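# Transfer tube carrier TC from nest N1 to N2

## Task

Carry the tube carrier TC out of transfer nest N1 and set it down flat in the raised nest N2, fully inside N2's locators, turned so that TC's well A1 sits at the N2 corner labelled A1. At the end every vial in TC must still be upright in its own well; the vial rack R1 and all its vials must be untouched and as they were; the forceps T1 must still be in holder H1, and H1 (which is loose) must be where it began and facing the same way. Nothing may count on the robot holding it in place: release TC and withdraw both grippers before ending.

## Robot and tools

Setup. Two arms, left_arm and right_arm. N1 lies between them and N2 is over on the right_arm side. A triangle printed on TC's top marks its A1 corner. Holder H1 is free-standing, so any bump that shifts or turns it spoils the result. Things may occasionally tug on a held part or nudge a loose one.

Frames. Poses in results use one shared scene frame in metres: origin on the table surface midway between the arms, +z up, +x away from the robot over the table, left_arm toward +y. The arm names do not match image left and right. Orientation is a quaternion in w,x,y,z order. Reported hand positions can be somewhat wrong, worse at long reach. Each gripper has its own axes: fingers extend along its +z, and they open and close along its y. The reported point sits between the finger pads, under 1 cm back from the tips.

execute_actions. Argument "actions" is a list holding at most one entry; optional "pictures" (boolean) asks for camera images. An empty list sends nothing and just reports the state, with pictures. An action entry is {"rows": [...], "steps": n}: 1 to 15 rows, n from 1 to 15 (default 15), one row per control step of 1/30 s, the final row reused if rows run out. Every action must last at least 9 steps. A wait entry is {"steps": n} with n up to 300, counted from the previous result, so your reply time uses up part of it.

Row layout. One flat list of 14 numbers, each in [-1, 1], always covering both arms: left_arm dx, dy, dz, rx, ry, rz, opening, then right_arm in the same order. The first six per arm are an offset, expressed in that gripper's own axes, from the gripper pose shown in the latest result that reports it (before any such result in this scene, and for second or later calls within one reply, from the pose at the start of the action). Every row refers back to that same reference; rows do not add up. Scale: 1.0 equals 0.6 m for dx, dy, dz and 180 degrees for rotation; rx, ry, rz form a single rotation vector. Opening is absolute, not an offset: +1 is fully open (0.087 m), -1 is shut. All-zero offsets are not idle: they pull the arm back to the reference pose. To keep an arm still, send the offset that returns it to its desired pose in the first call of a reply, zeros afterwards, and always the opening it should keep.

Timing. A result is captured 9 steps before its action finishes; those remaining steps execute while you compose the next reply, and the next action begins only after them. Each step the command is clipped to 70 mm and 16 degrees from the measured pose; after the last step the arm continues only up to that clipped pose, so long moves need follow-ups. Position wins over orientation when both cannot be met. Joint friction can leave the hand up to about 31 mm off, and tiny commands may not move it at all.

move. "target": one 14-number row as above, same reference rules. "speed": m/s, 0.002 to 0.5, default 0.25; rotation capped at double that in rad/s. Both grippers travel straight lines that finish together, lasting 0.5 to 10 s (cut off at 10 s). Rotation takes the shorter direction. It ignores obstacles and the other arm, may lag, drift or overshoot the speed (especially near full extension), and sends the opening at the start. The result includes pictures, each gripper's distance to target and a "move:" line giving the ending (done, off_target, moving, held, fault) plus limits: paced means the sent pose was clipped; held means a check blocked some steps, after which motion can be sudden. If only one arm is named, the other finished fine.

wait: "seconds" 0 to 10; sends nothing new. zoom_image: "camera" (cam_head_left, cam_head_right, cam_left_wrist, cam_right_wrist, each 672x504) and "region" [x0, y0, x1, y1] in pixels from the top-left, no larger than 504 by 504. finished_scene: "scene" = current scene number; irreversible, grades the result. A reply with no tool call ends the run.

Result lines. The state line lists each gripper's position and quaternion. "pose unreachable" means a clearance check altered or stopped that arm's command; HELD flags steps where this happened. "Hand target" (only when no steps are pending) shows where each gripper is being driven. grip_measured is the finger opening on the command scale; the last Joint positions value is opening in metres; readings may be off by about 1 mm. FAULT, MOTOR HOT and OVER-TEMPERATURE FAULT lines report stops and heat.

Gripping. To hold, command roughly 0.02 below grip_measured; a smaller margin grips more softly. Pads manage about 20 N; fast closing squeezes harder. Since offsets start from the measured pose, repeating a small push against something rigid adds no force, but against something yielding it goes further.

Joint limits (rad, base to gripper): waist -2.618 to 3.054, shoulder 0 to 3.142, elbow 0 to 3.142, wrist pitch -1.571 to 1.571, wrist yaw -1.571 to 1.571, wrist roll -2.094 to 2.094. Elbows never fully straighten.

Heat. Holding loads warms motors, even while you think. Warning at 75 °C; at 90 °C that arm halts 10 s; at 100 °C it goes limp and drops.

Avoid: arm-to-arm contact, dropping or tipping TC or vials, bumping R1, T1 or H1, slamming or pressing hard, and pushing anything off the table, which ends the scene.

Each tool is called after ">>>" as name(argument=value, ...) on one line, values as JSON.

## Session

>>> execute_actions(actions=[])

Scene clock: 0.00 s of 12600.00 s.
left_arm: end_effector_position=(+0.4309, +0.3260, +0.3713) grip_measured=+0.992 end_effector_quat_wxyz=(-0.334, +0.626, -0.560, +0.428) | right_arm: end_effector_position=(+0.3955, +0.0554, +0.2464) grip_measured=+0.983 end_effector_quat_wxyz=(+0.598, +0.121, +0.781, +0.137)
Joint positions: left_arm=[ 0.081  1.551  1.675 -0.553  0.136 -1.687  0.087] | right_arm=[ 0.926  1.898  1.614 -0.061  0.748  0.62   0.087]
Joint velocities: left_arm=[-0.002  0.002 -0.032 -0.022 -0.022  0.022  0.   ] | right_arm=[-0.002 -0.007 -0.017 -0.051 -0.037  0.022  0.   ]
Hand target (left_arm): +0.431, +0.326, +0.371; -0.334, +0.626, -0.560, +0.428
Hand target (right_arm): +0.395, +0.055, +0.246; +0.598, +0.121, +0.781, +0.137

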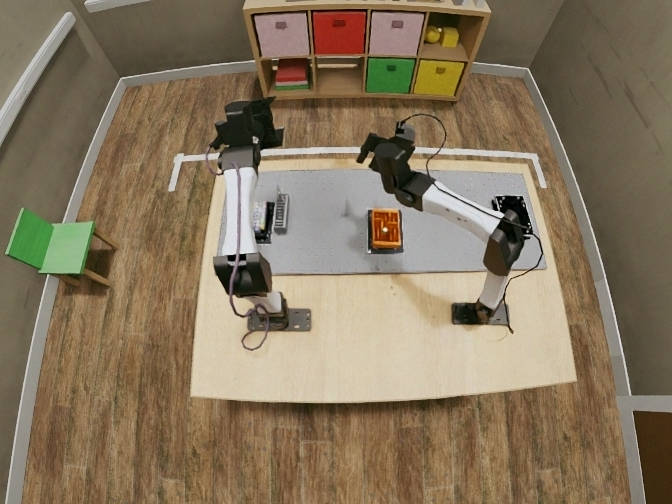

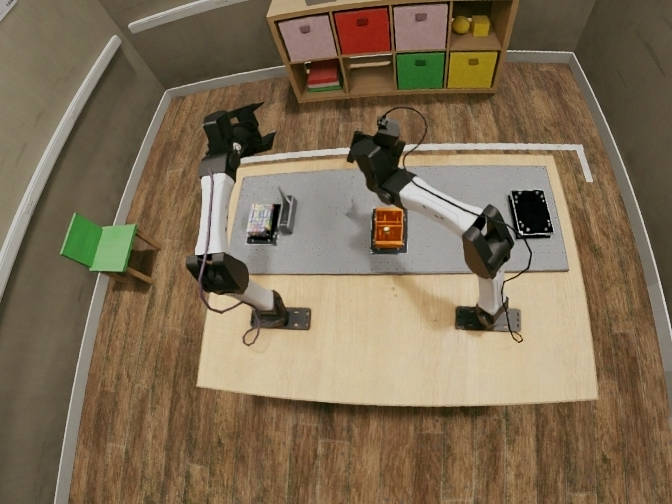

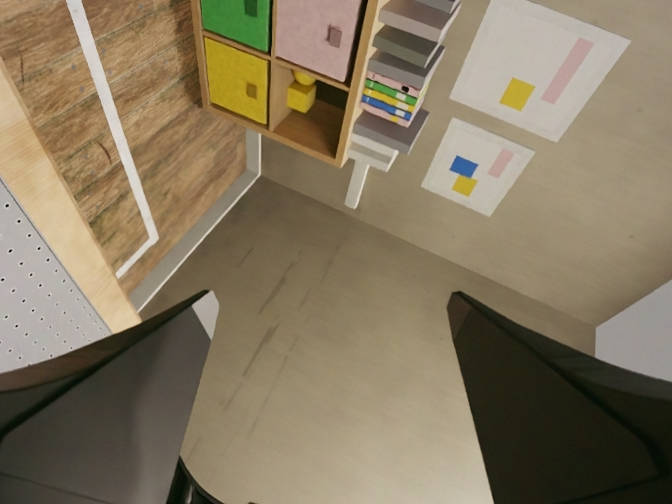

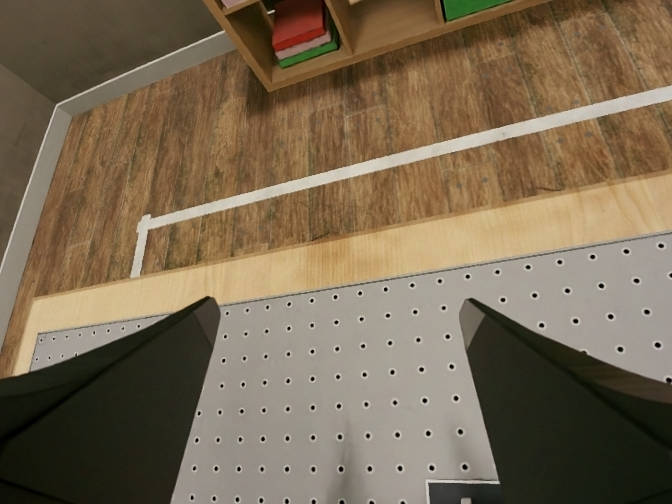

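>>> zoom_image(camera="cam_head_right", region=[360, 170, 570, 265])

Region (360, 170, 570, 265) of cam_head_right's 672x504 image, scaled by 2.400, with more detail than that image has; it fills the top 228 rows of this view, and the rest is white.

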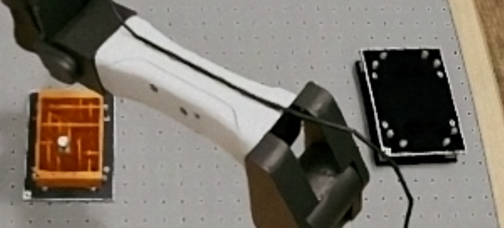

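>>> move(target=[0,0,0,0,0,0,1,0.27,-0.16,-0.197,0.094,0.411,-0.083,1])

Scene clock: 4.30 s of 12600.00 s.
left_arm: end_effector_position=(+0.4309, +0.3260, +0.3713) grip_measured=+0.992 end_effector_quat_wxyz=(-0.334, +0.626, -0.560, +0.428) | right_arm: end_effector_position=(+0.2365, +0.0170, +0.0950) grip_measured=+0.983 end_effector_quat_wxyz=(+0.009, -0.006, +1.000, +0.003)
Joint positions: left_arm=[ 0.081  1.551  1.675 -0.553  0.136 -1.687  0.087] | right_arm=[ 0.843  2.286  2.174 -1.443  0.008  0.756  0.087]
Joint velocities: left_arm=[ 0.002 -0.012 -0.012 -0.022 -0.022 -0.022 -0.001] | right_arm=[-0.012 -0.002 -0.032  0.022  0.037 -0.022 -0.001]
Hand target (left_arm): +0.431, +0.326, +0.371; -0.334, +0.626, -0.560, +0.428
Hand target (right_arm): +0.238, +0.016, +0.095; +0.001, -0.005, +1.000, +0.004
Off the commanded pose (left_arm): 0.000 m, 0 deg.
Off the commanded pose (right_arm): 0.002 m, 1 deg.
Kept back: nothing.
move: done

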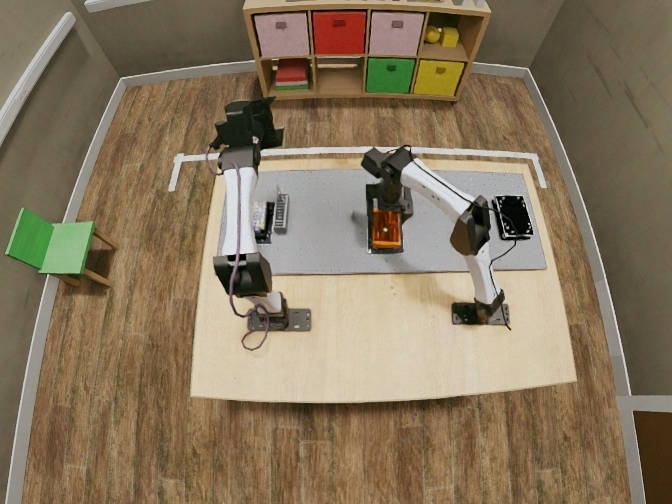

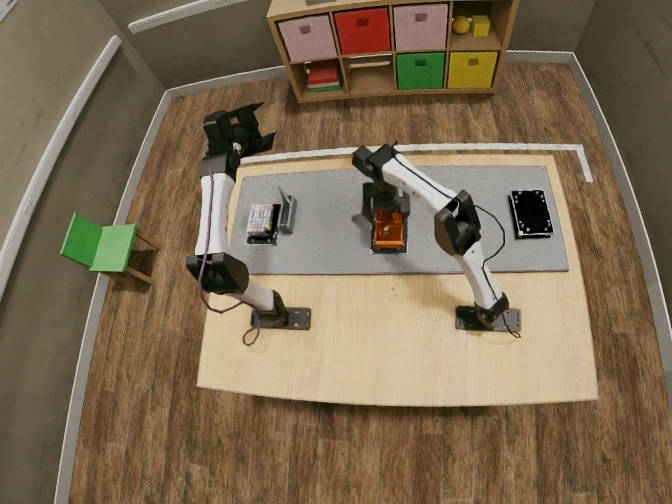

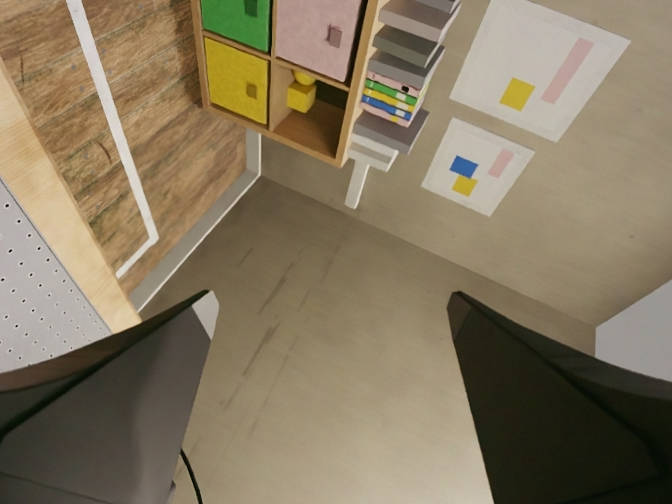

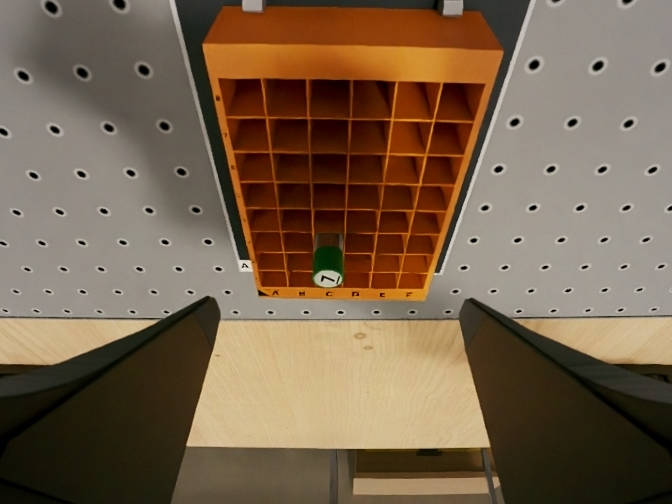

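>>> move(target=[0,0,0,0,0,0,1,-0.008,-0.007,0.05,0,0,0.008,1], speed=0.05)

Scene clock: 5.80 s of 12600.00 s.
left_arm: end_effector_position=(+0.4309, +0.3260, +0.3713) grip_measured=+0.992 end_effector_quat_wxyz=(-0.334, +0.626, -0.560, +0.428) | right_arm: end_effector_position=(+0.2394, +0.0151, +0.0658) grip_measured=+0.983 end_effector_quat_wxyz=(+0.006, +0.001, +1.000, +0.001)
Joint positions: left_arm=[ 0.081  1.551  1.675 -0.553  0.136 -1.687  0.087] | right_arm=[ 0.834  2.286  2.057 -1.333  0.006  0.76   0.087]
Joint velocities: left_arm=[-0.002 -0.007 -0.002  0.007 -0.022  0.051 -0.   ] | right_arm=[-0.007  0.022 -0.012  0.066 -0.007  0.037 -0.001]
Hand target (left_arm): +0.431, +0.326, +0.371; -0.334, +0.626, -0.560, +0.428
Hand target (right_arm): +0.241, +0.013, +0.065; +0.008, +0.007, +1.000, +0.003
Off the commanded pose (left_arm): 0.000 m, 0 deg.
Off the commanded pose (right_arm): 0.003 m, 1 deg.
Kept back: nothing.
move: done

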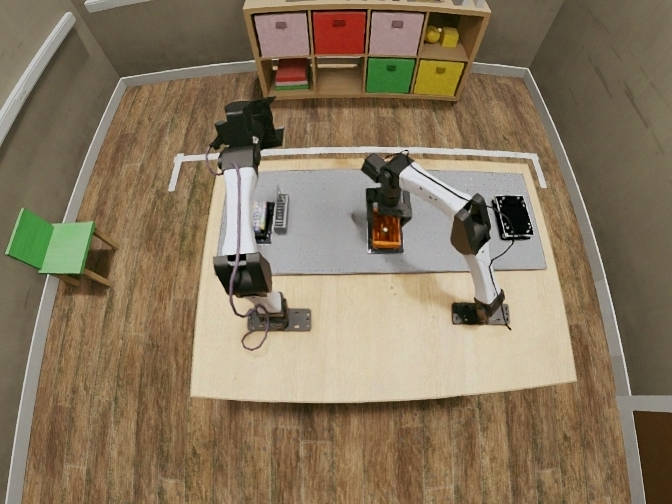

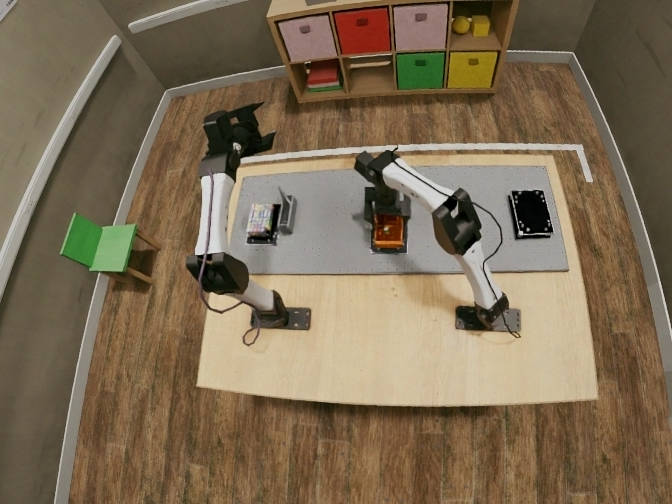

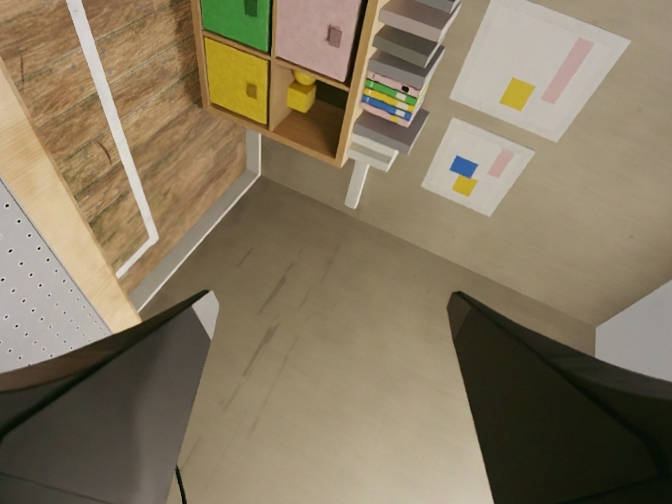

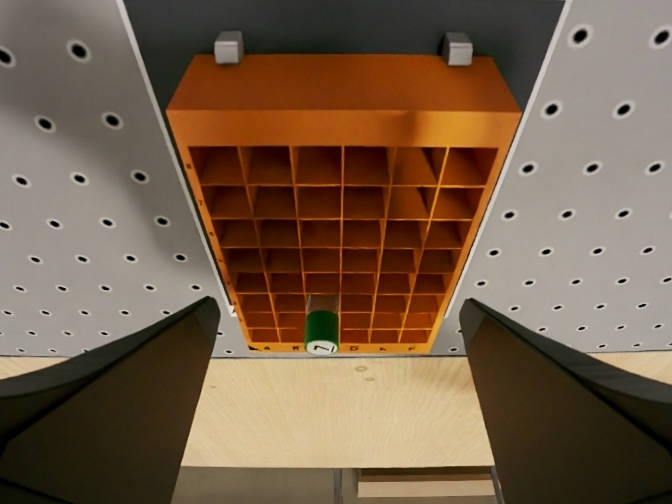

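>>> move(target=[0,0,0,0,0,0,1,0,-0.004,0.062,0,0,0.003,1], speed=0.03)

Scene clock: 7.57 s of 12600.00 s.
left_arm: end_effector_position=(+0.4309, +0.3260, +0.3713) grip_measured=+0.992 end_effector_quat_wxyz=(-0.334, +0.626, -0.560, +0.428) | right_arm: end_effector_position=(+0.2390, +0.0148, +0.0341) grip_measured=+0.983 end_effector_quat_wxyz=(+0.007, +0.001, +1.000, +0.002)
Joint positions: left_arm=[ 0.081  1.551  1.675 -0.553  0.136 -1.687  0.087] | right_arm=[ 0.834  2.286  1.932 -1.203  0.006  0.76   0.087]
Joint velocities: left_arm=[ 0.002 -0.022 -0.017 -0.037  0.007 -0.066 -0.001] | right_arm=[-0.007 -0.002  0.002  0.051  0.037  0.022  0.   ]
Hand target (left_arm): +0.431, +0.326, +0.371; -0.334, +0.626, -0.560, +0.428
Hand target (right_arm): +0.239, +0.013, +0.029; +0.006, +0.005, +1.000, +0.001
Off the commanded pose (left_arm): 0.000 m, 0 deg.
Off the commanded pose (right_arm): 0.006 m, 1 deg.
Kept back: nothing.
move: done

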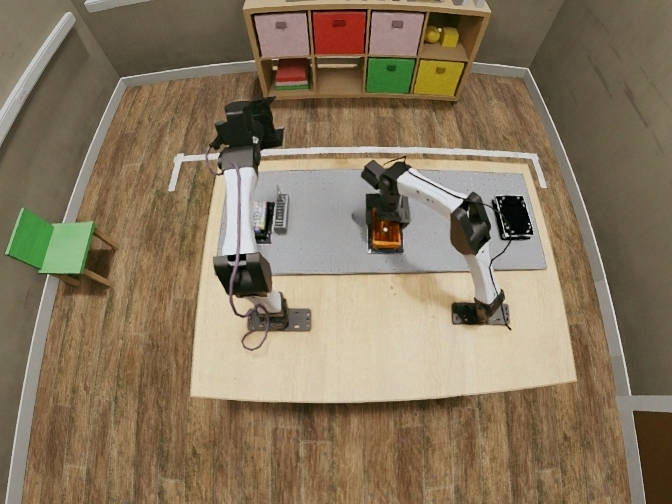

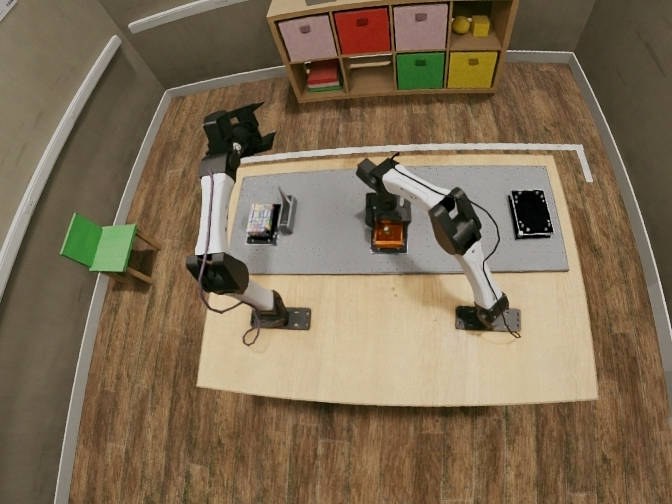

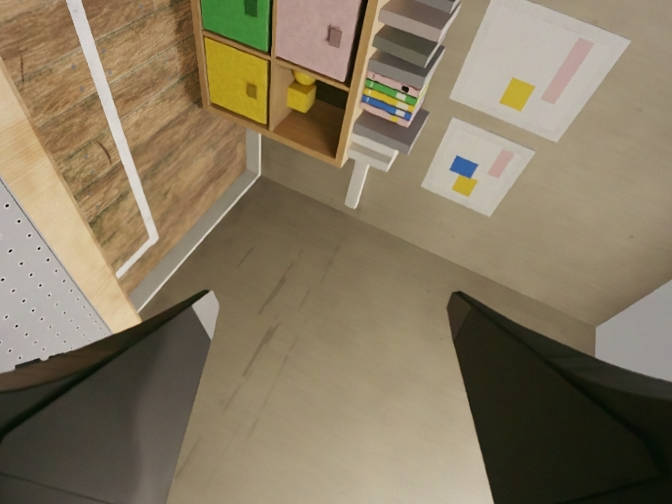

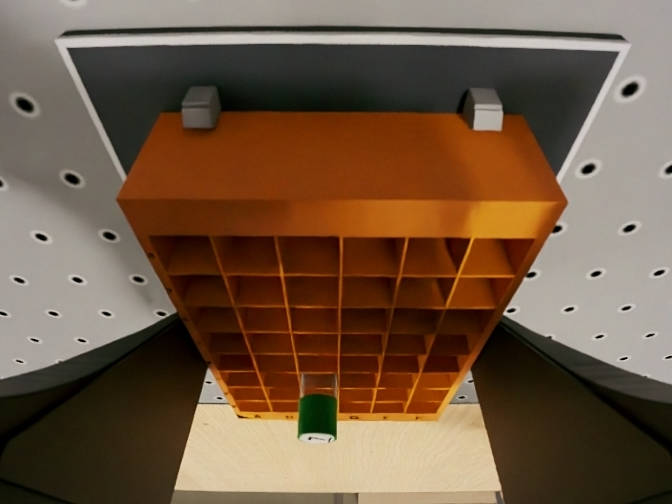

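>>> move(target=[0,0,0,0,0,0,1,0,0,0,0,0,0,0.9])

>>> move(target=[0,0,0,0,0,0,1,0,0,-0.14,0,0,0,0.9], speed=0.08)

Scene clock: 8.50 s of 12600.00 s.
left_arm: end_effector_position=(+0.4309, +0.3260, +0.3713) grip_measured=+0.992 end_effector_quat_wxyz=(-0.334, +0.626, -0.560, +0.428) | right_arm: end_effector_position=(+0.2393, +0.0151, +0.0341) grip_measured=+0.927 end_effector_quat_wxyz=(+0.008, +0.001, +1.000, +0.003)
Joint positions: left_arm=[ 0.081  1.551  1.675 -0.553  0.136 -1.687  0.087] | right_arm=[ 0.834  2.286  1.932 -1.201  0.006  0.76   0.084]
Joint velocities: left_arm=[-0.002 -0.007 -0.002 -0.081  0.022 -0.037 -0.   ] | right_arm=[ 0.002  0.007  0.002  0.007 -0.007 -0.007 -0.   ]
Hand target (left_arm): +0.431, +0.326, +0.371; -0.334, +0.626, -0.560, +0.428
Hand target (right_arm): +0.239, +0.015, +0.034; +0.007, +0.000, +1.000, +0.002
Off the commanded pose (left_arm): 0.000 m, 0 deg.
Off the commanded pose (right_arm): 0.000 m, 0 deg.
Kept back: nothing.
move: done

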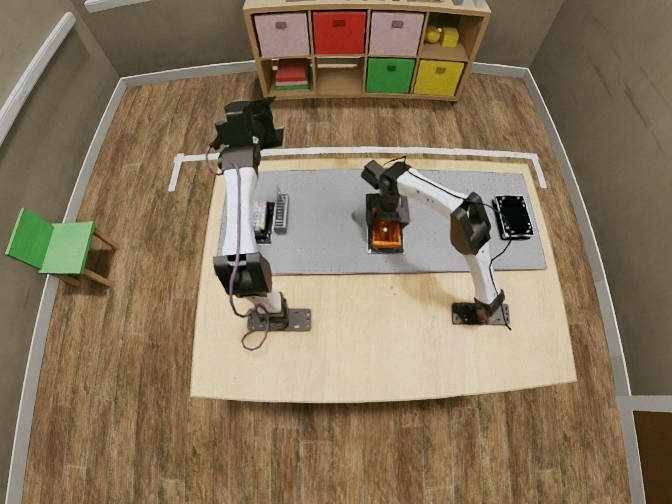

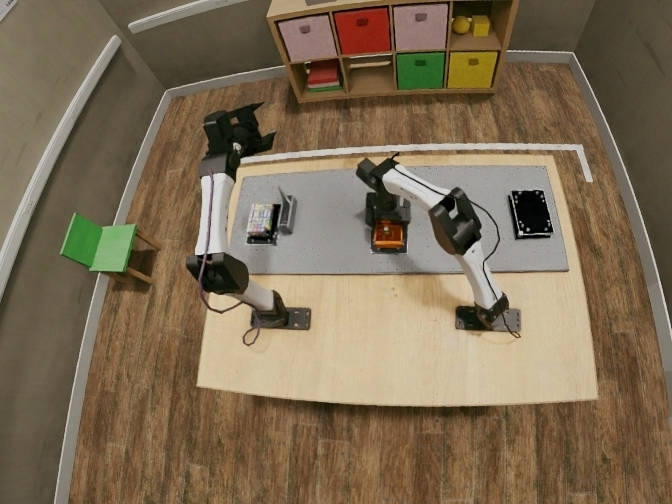

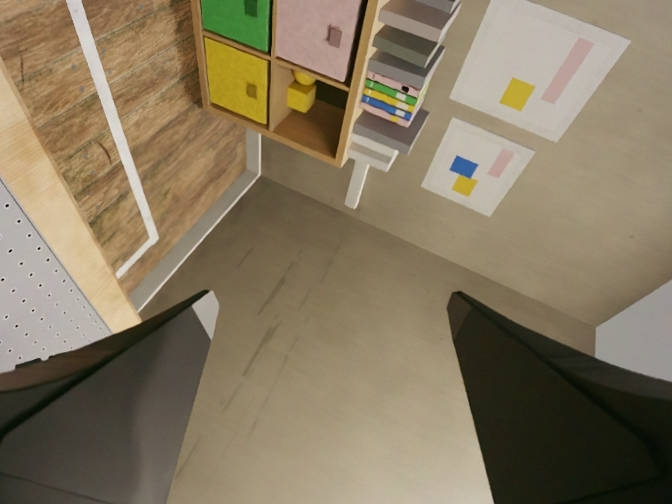

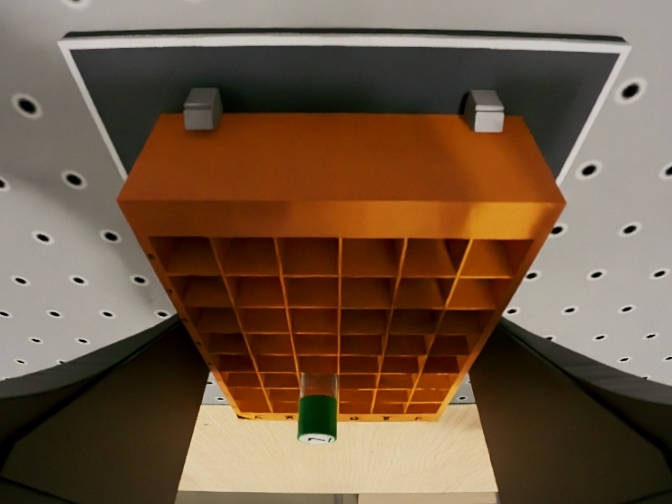

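Scene clock: 10.20 s of 12600.00 s.
left_arm: end_effector_position=(+0.4309, +0.3260, +0.3713) grip_measured=+0.992 end_effector_quat_wxyz=(-0.334, +0.626, -0.560, +0.428) | right_arm: end_effector_position=(+0.2391, +0.0149, +0.1164) grip_measured=+0.927 end_effector_quat_wxyz=(+0.010, +0.001, +1.000, +0.005)
Joint positions: left_arm=[ 0.081  1.551  1.675 -0.553  0.136 -1.687  0.087] | right_arm=[ 0.834  2.303  2.291 -1.538  0.006  0.76   0.084]
Joint velocities: left_arm=[-0.017 -0.012 -0.002  0.037 -0.037 -0.007  0.   ] | right_arm=[ 0.007 -0.022  0.002  0.022 -0.022 -0.007 -0.001]
Hand target (left_arm): +0.431, +0.326, +0.371; -0.334, +0.626, -0.560, +0.428
Hand target (right_arm): +0.239, +0.015, +0.118; +0.008, +0.001, +1.000, +0.003
Off the commanded pose (left_arm): 0.000 m, 0 deg.
Off the commanded pose (right_arm): 0.002 m, 0 deg.
Kept back: nothing.
move: done

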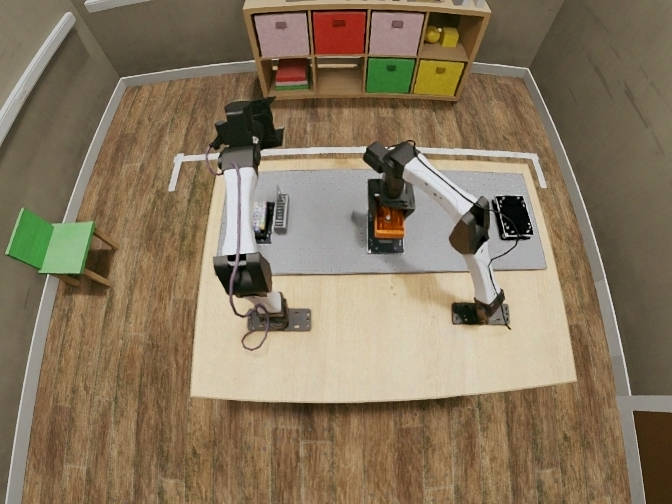

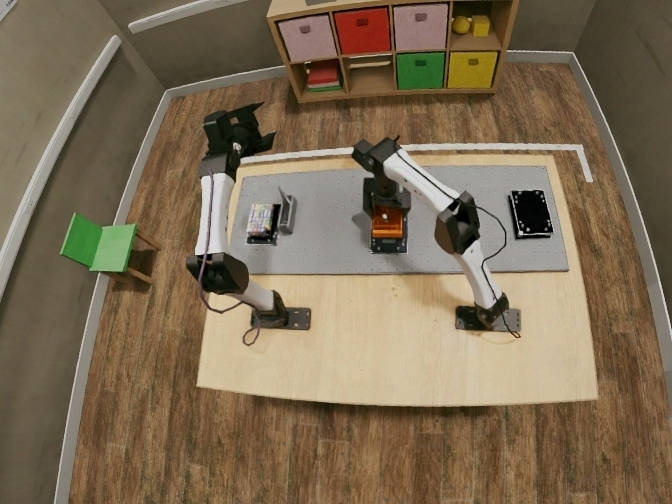

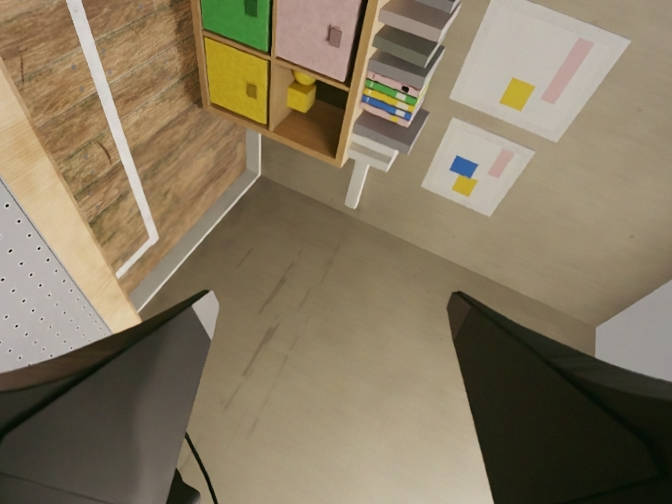

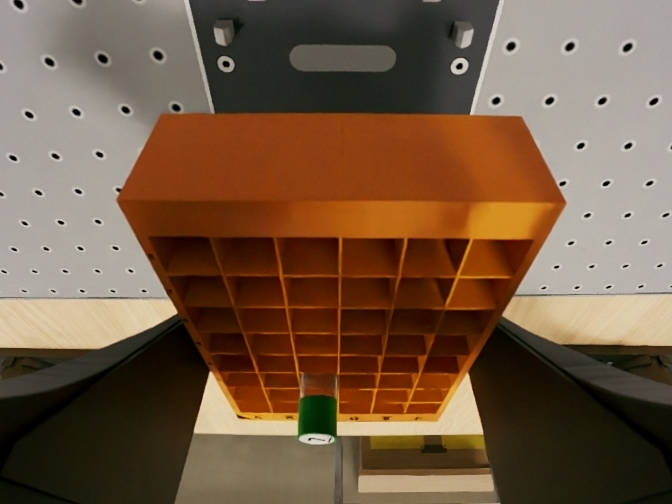

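Check N2's A1 label.

>>> zoom_image(camera="cam_head_left", region=[485, 185, 545, 245])

>>> move(target=[0,0,0,0,0,0,1,-0.088,-0.795,0.018,0,0,-0.006,0.9], speed=0.16)

Region (485, 185, 545, 245) of cam_head_left's 672x504 image, scaled by 8.400, with more detail than that image has.

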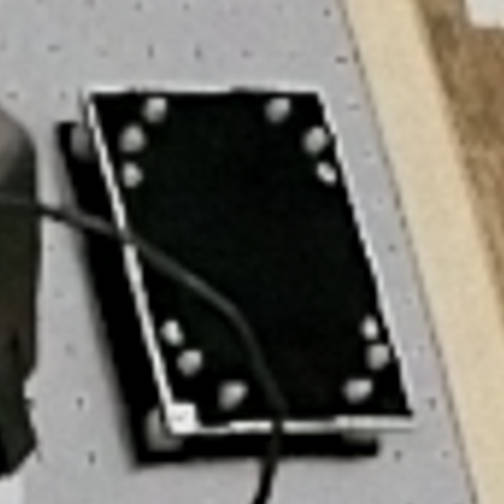

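Scene clock: 13.97 s of 12600.00 s.
left_arm: end_effector_position=(+0.4309, +0.3260, +0.3713) grip_measured=+0.992 end_effector_quat_wxyz=(-0.334, +0.626, -0.560, +0.428) | right_arm: end_effector_position=(+0.2852, -0.4655, +0.1017) grip_measured=+0.927 end_effector_quat_wxyz=(+0.010, -0.005, +1.000, -0.006)
Joint positions: left_arm=[ 0.081  1.551  1.675 -0.553  0.136 -1.687  0.087] | right_arm=[-0.36   2.094  1.892 -1.346  0.001 -0.444  0.084]
Joint velocities: left_arm=[ 0.007  0.007 -0.002 -0.037 -0.037 -0.11   0.   ] | right_arm=[ 0.007 -0.012  0.012  0.022  0.022 -0.022 -0.   ]
Hand target (left_arm): +0.431, +0.326, +0.371; -0.334, +0.626, -0.560, +0.428
Hand target (right_arm): +0.287, -0.465, +0.103; +0.009, -0.009, +1.000, -0.000
Off the commanded pose (left_arm): 0.000 m, 0 deg.
Off the commanded pose (right_arm): 0.007 m, 1 deg.
Kept back: nothing.
move: done

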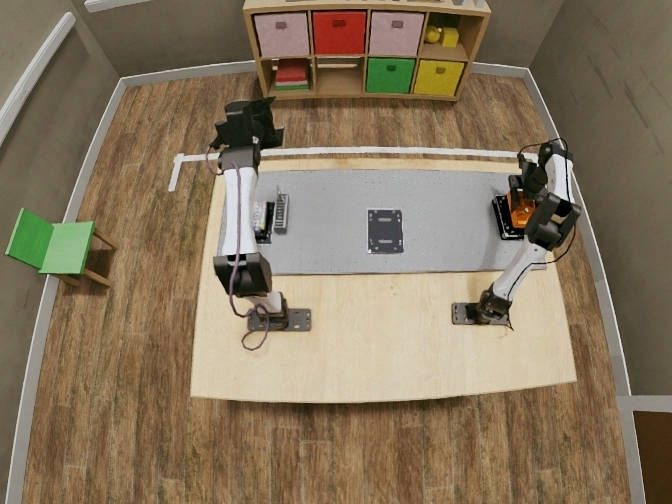

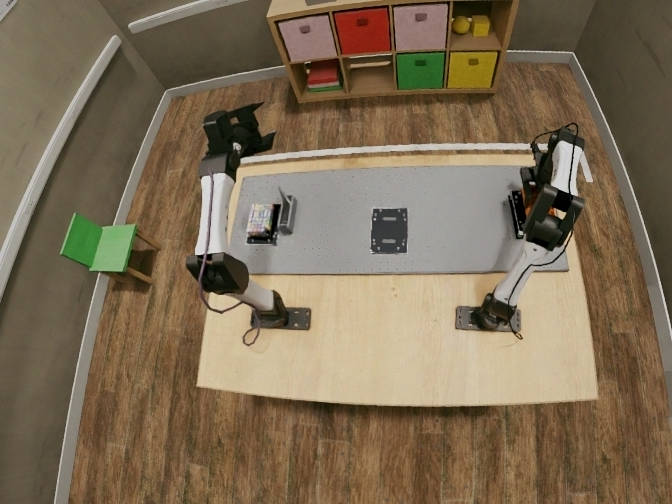

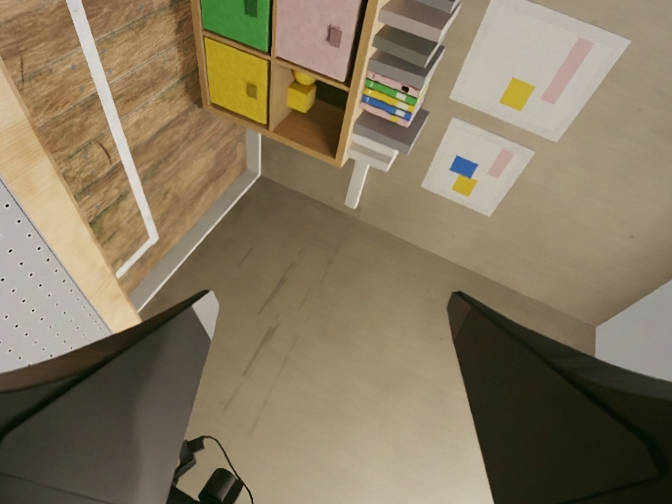

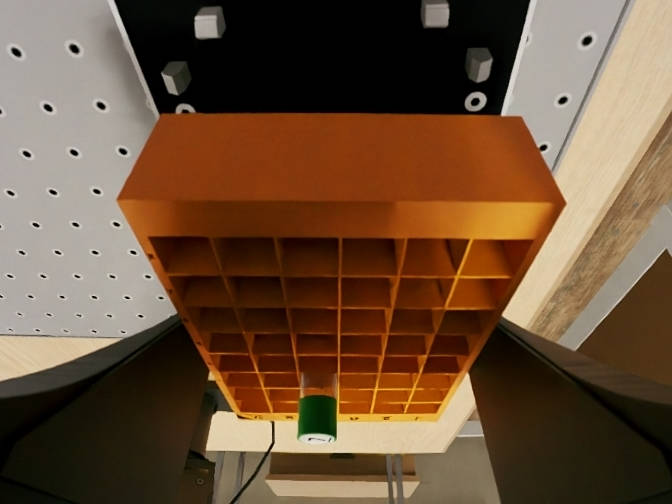

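>>> move(target=[0,0,0,0,0,0,1,-0.013,0.007,0.028,-0.006,0,-0.017,0.9], speed=0.03)

Scene clock: 15.87 s of 12600.00 s.
left_arm: end_effector_position=(+0.4309, +0.3260, +0.3713) grip_measured=+0.992 end_effector_quat_wxyz=(-0.334, +0.626, -0.560, +0.428) | right_arm: end_effector_position=(+0.2936, -0.4663, +0.0950) grip_measured=+0.927 end_effector_quat_wxyz=(+0.018, -0.024, +1.000, -0.005)
Joint positions: left_arm=[ 0.081  1.551  1.675 -0.553  0.136 -1.687  0.087] | right_arm=[-0.353  2.11   1.892 -1.316 -0.007 -0.477  0.084]
Joint velocities: left_arm=[-0.002  0.002 -0.002  0.037  0.007 -0.007 -0.001] | right_arm=[-0.017  0.012  0.002  0.007  0.066  0.037 -0.001]
Hand target (left_arm): +0.431, +0.326, +0.371; -0.334, +0.626, -0.560, +0.428
Hand target (right_arm): +0.293, -0.461, +0.085; +0.010, -0.031, +0.999, +0.004
Off the commanded pose (left_arm): 0.000 m, 0 deg.
Off the commanded pose (right_arm): 0.011 m, 2 deg.
Kept back: nothing.
move: off_target (right_arm)

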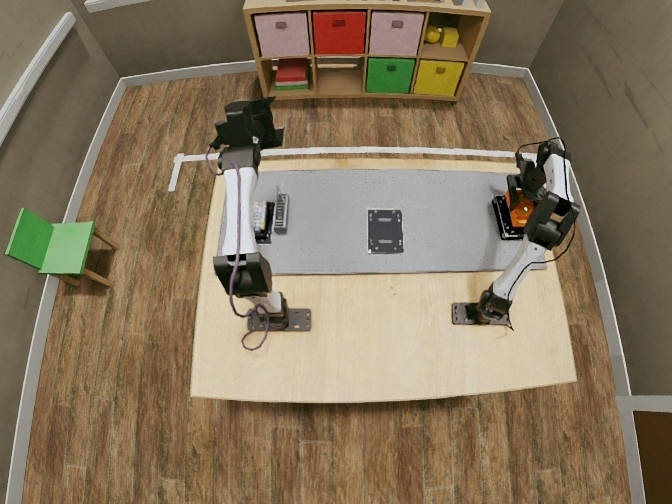

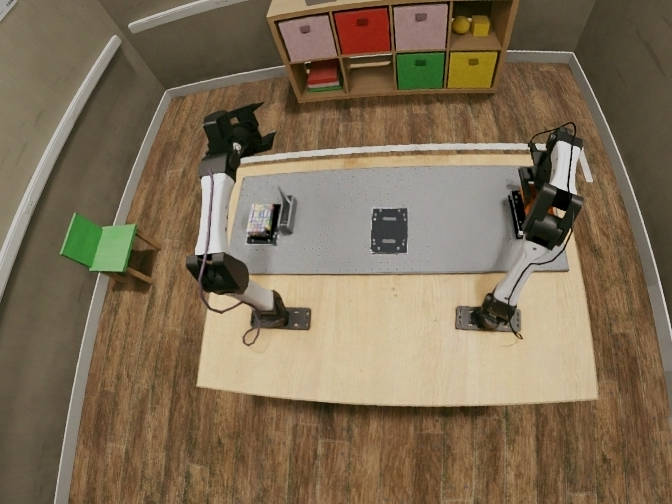

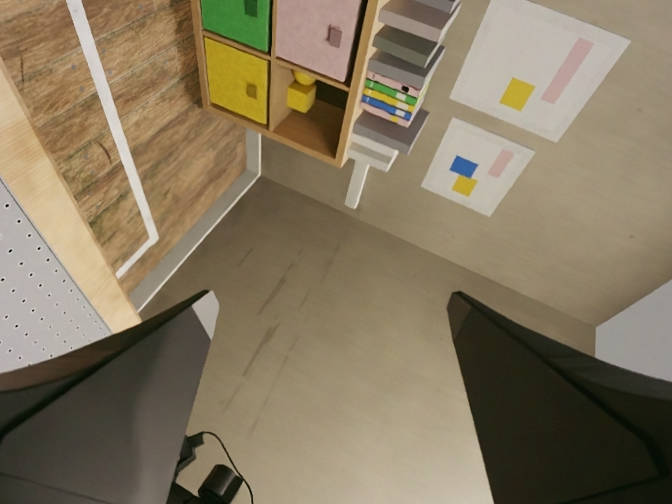

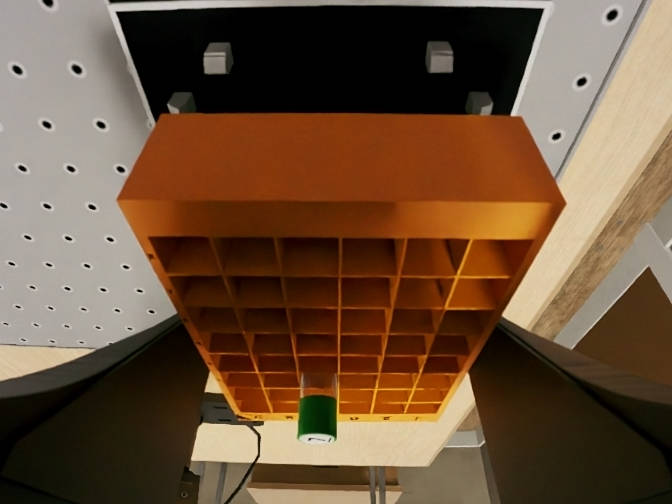

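>>> move(target=[0,0,0,0,0,0,1,0.003,0.012,0.025,-0.008,0.005,-0.007,0.9], speed=0.03)

Scene clock: 16.93 s of 12600.00 s.
left_arm: end_effector_position=(+0.4309, +0.3260, +0.3713) grip_measured=+0.992 end_effector_quat_wxyz=(-0.334, +0.626, -0.560, +0.428) | right_arm: end_effector_position=(+0.2906, -0.4642, +0.0867) grip_measured=+0.927 end_effector_quat_wxyz=(+0.013, -0.028, +1.000, +0.001)
Joint positions: left_arm=[ 0.081  1.551  1.675 -0.553  0.136 -1.687  0.087] | right_arm=[-0.353  2.11   1.858 -1.297 -0.012 -0.484  0.084]
Joint velocities: left_arm=[-0.007 -0.002 -0.012 -0.007 -0.051  0.037  0.001] | right_arm=[ 0.007  0.002 -0.002  0.022  0.022 -0.007  0.   ]
Hand target (left_arm): +0.431, +0.326, +0.371; -0.334, +0.626, -0.560, +0.428
Hand target (right_arm): +0.292, -0.459, +0.080; +0.010, -0.036, +0.999, +0.007
Off the commanded pose (left_arm): 0.000 m, 0 deg.
Off the commanded pose (right_arm): 0.008 m, 1 deg.
Kept back: nothing.
move: done

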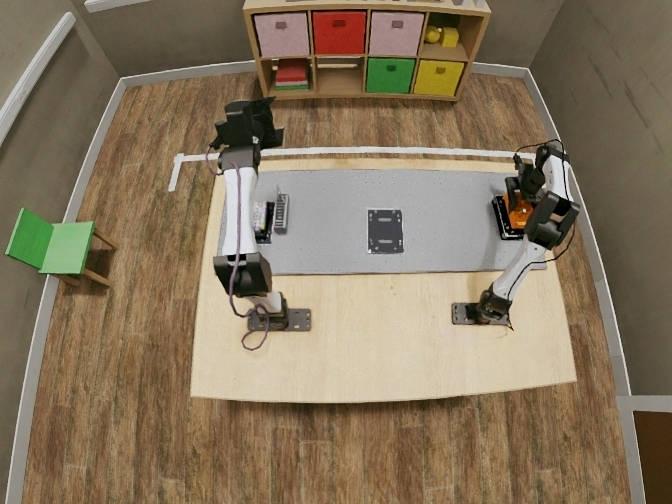

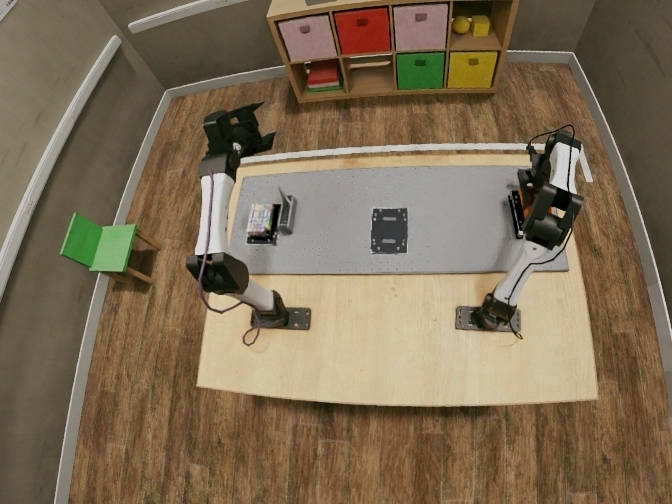

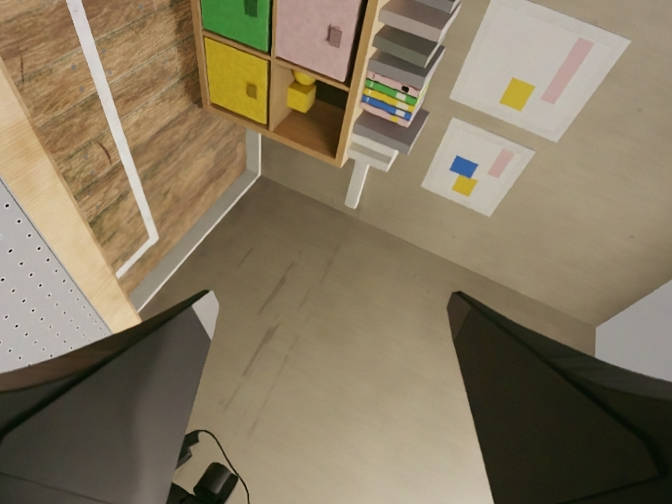

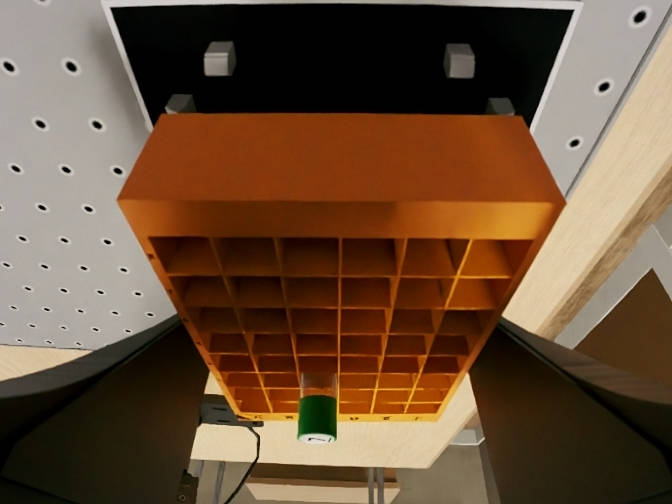

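>>> move(target=[0,0,0,0,0,0,1,-0.002,0.003,0.024,0,0,0,0.9], speed=0.02)

Scene clock: 18.30 s of 12600.00 s.
left_arm: end_effector_position=(+0.4309, +0.3260, +0.3713) grip_measured=+0.992 end_effector_quat_wxyz=(-0.334, +0.626, -0.560, +0.428) | right_arm: end_effector_position=(+0.2921, -0.4648, +0.0781) grip_measured=+0.927 end_effector_quat_wxyz=(+0.016, -0.028, +0.999, -0.001)
Joint positions: left_arm=[ 0.081  1.551  1.675 -0.553  0.136 -1.687  0.087] | right_arm=[-0.353  2.11   1.825 -1.256 -0.013 -0.484  0.084]
Joint velocities: left_arm=[ 0.002  0.002 -0.002 -0.022 -0.051 -0.007  0.   ] | right_arm=[-0.007 -0.002  0.022  0.051 -0.066 -0.022  0.   ]
Hand target (left_arm): +0.431, +0.326, +0.371; -0.334, +0.626, -0.560, +0.428
Hand target (right_arm): +0.292, -0.462, +0.072; +0.013, -0.028, +1.000, +0.000
Off the commanded pose (left_arm): 0.000 m, 0 deg.
Off the commanded pose (right_arm): 0.006 m, 0 deg.
Kept back: nothing.
move: done

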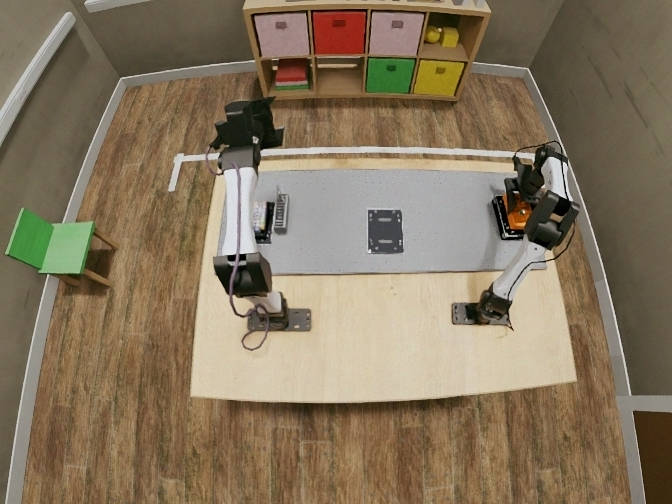

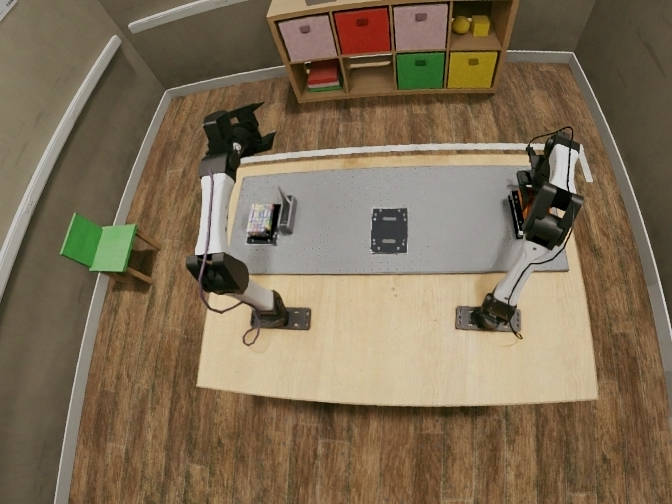

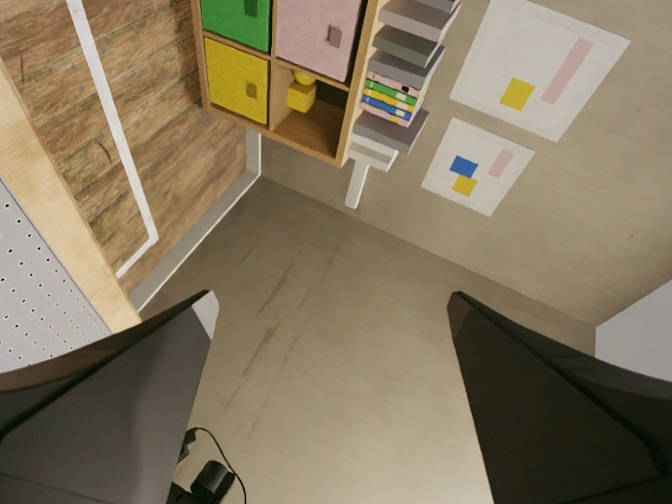

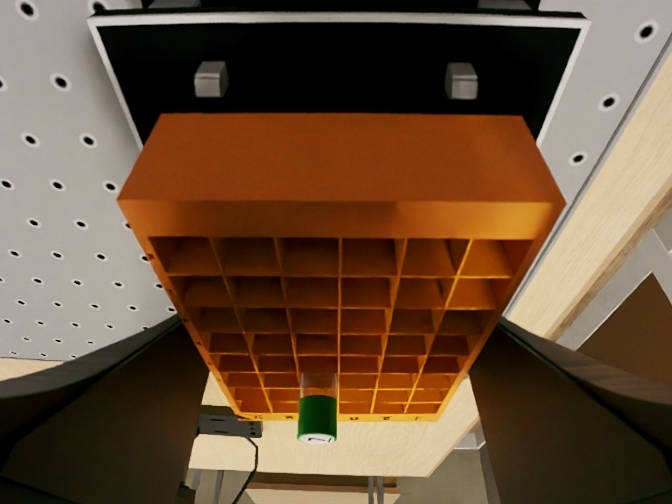

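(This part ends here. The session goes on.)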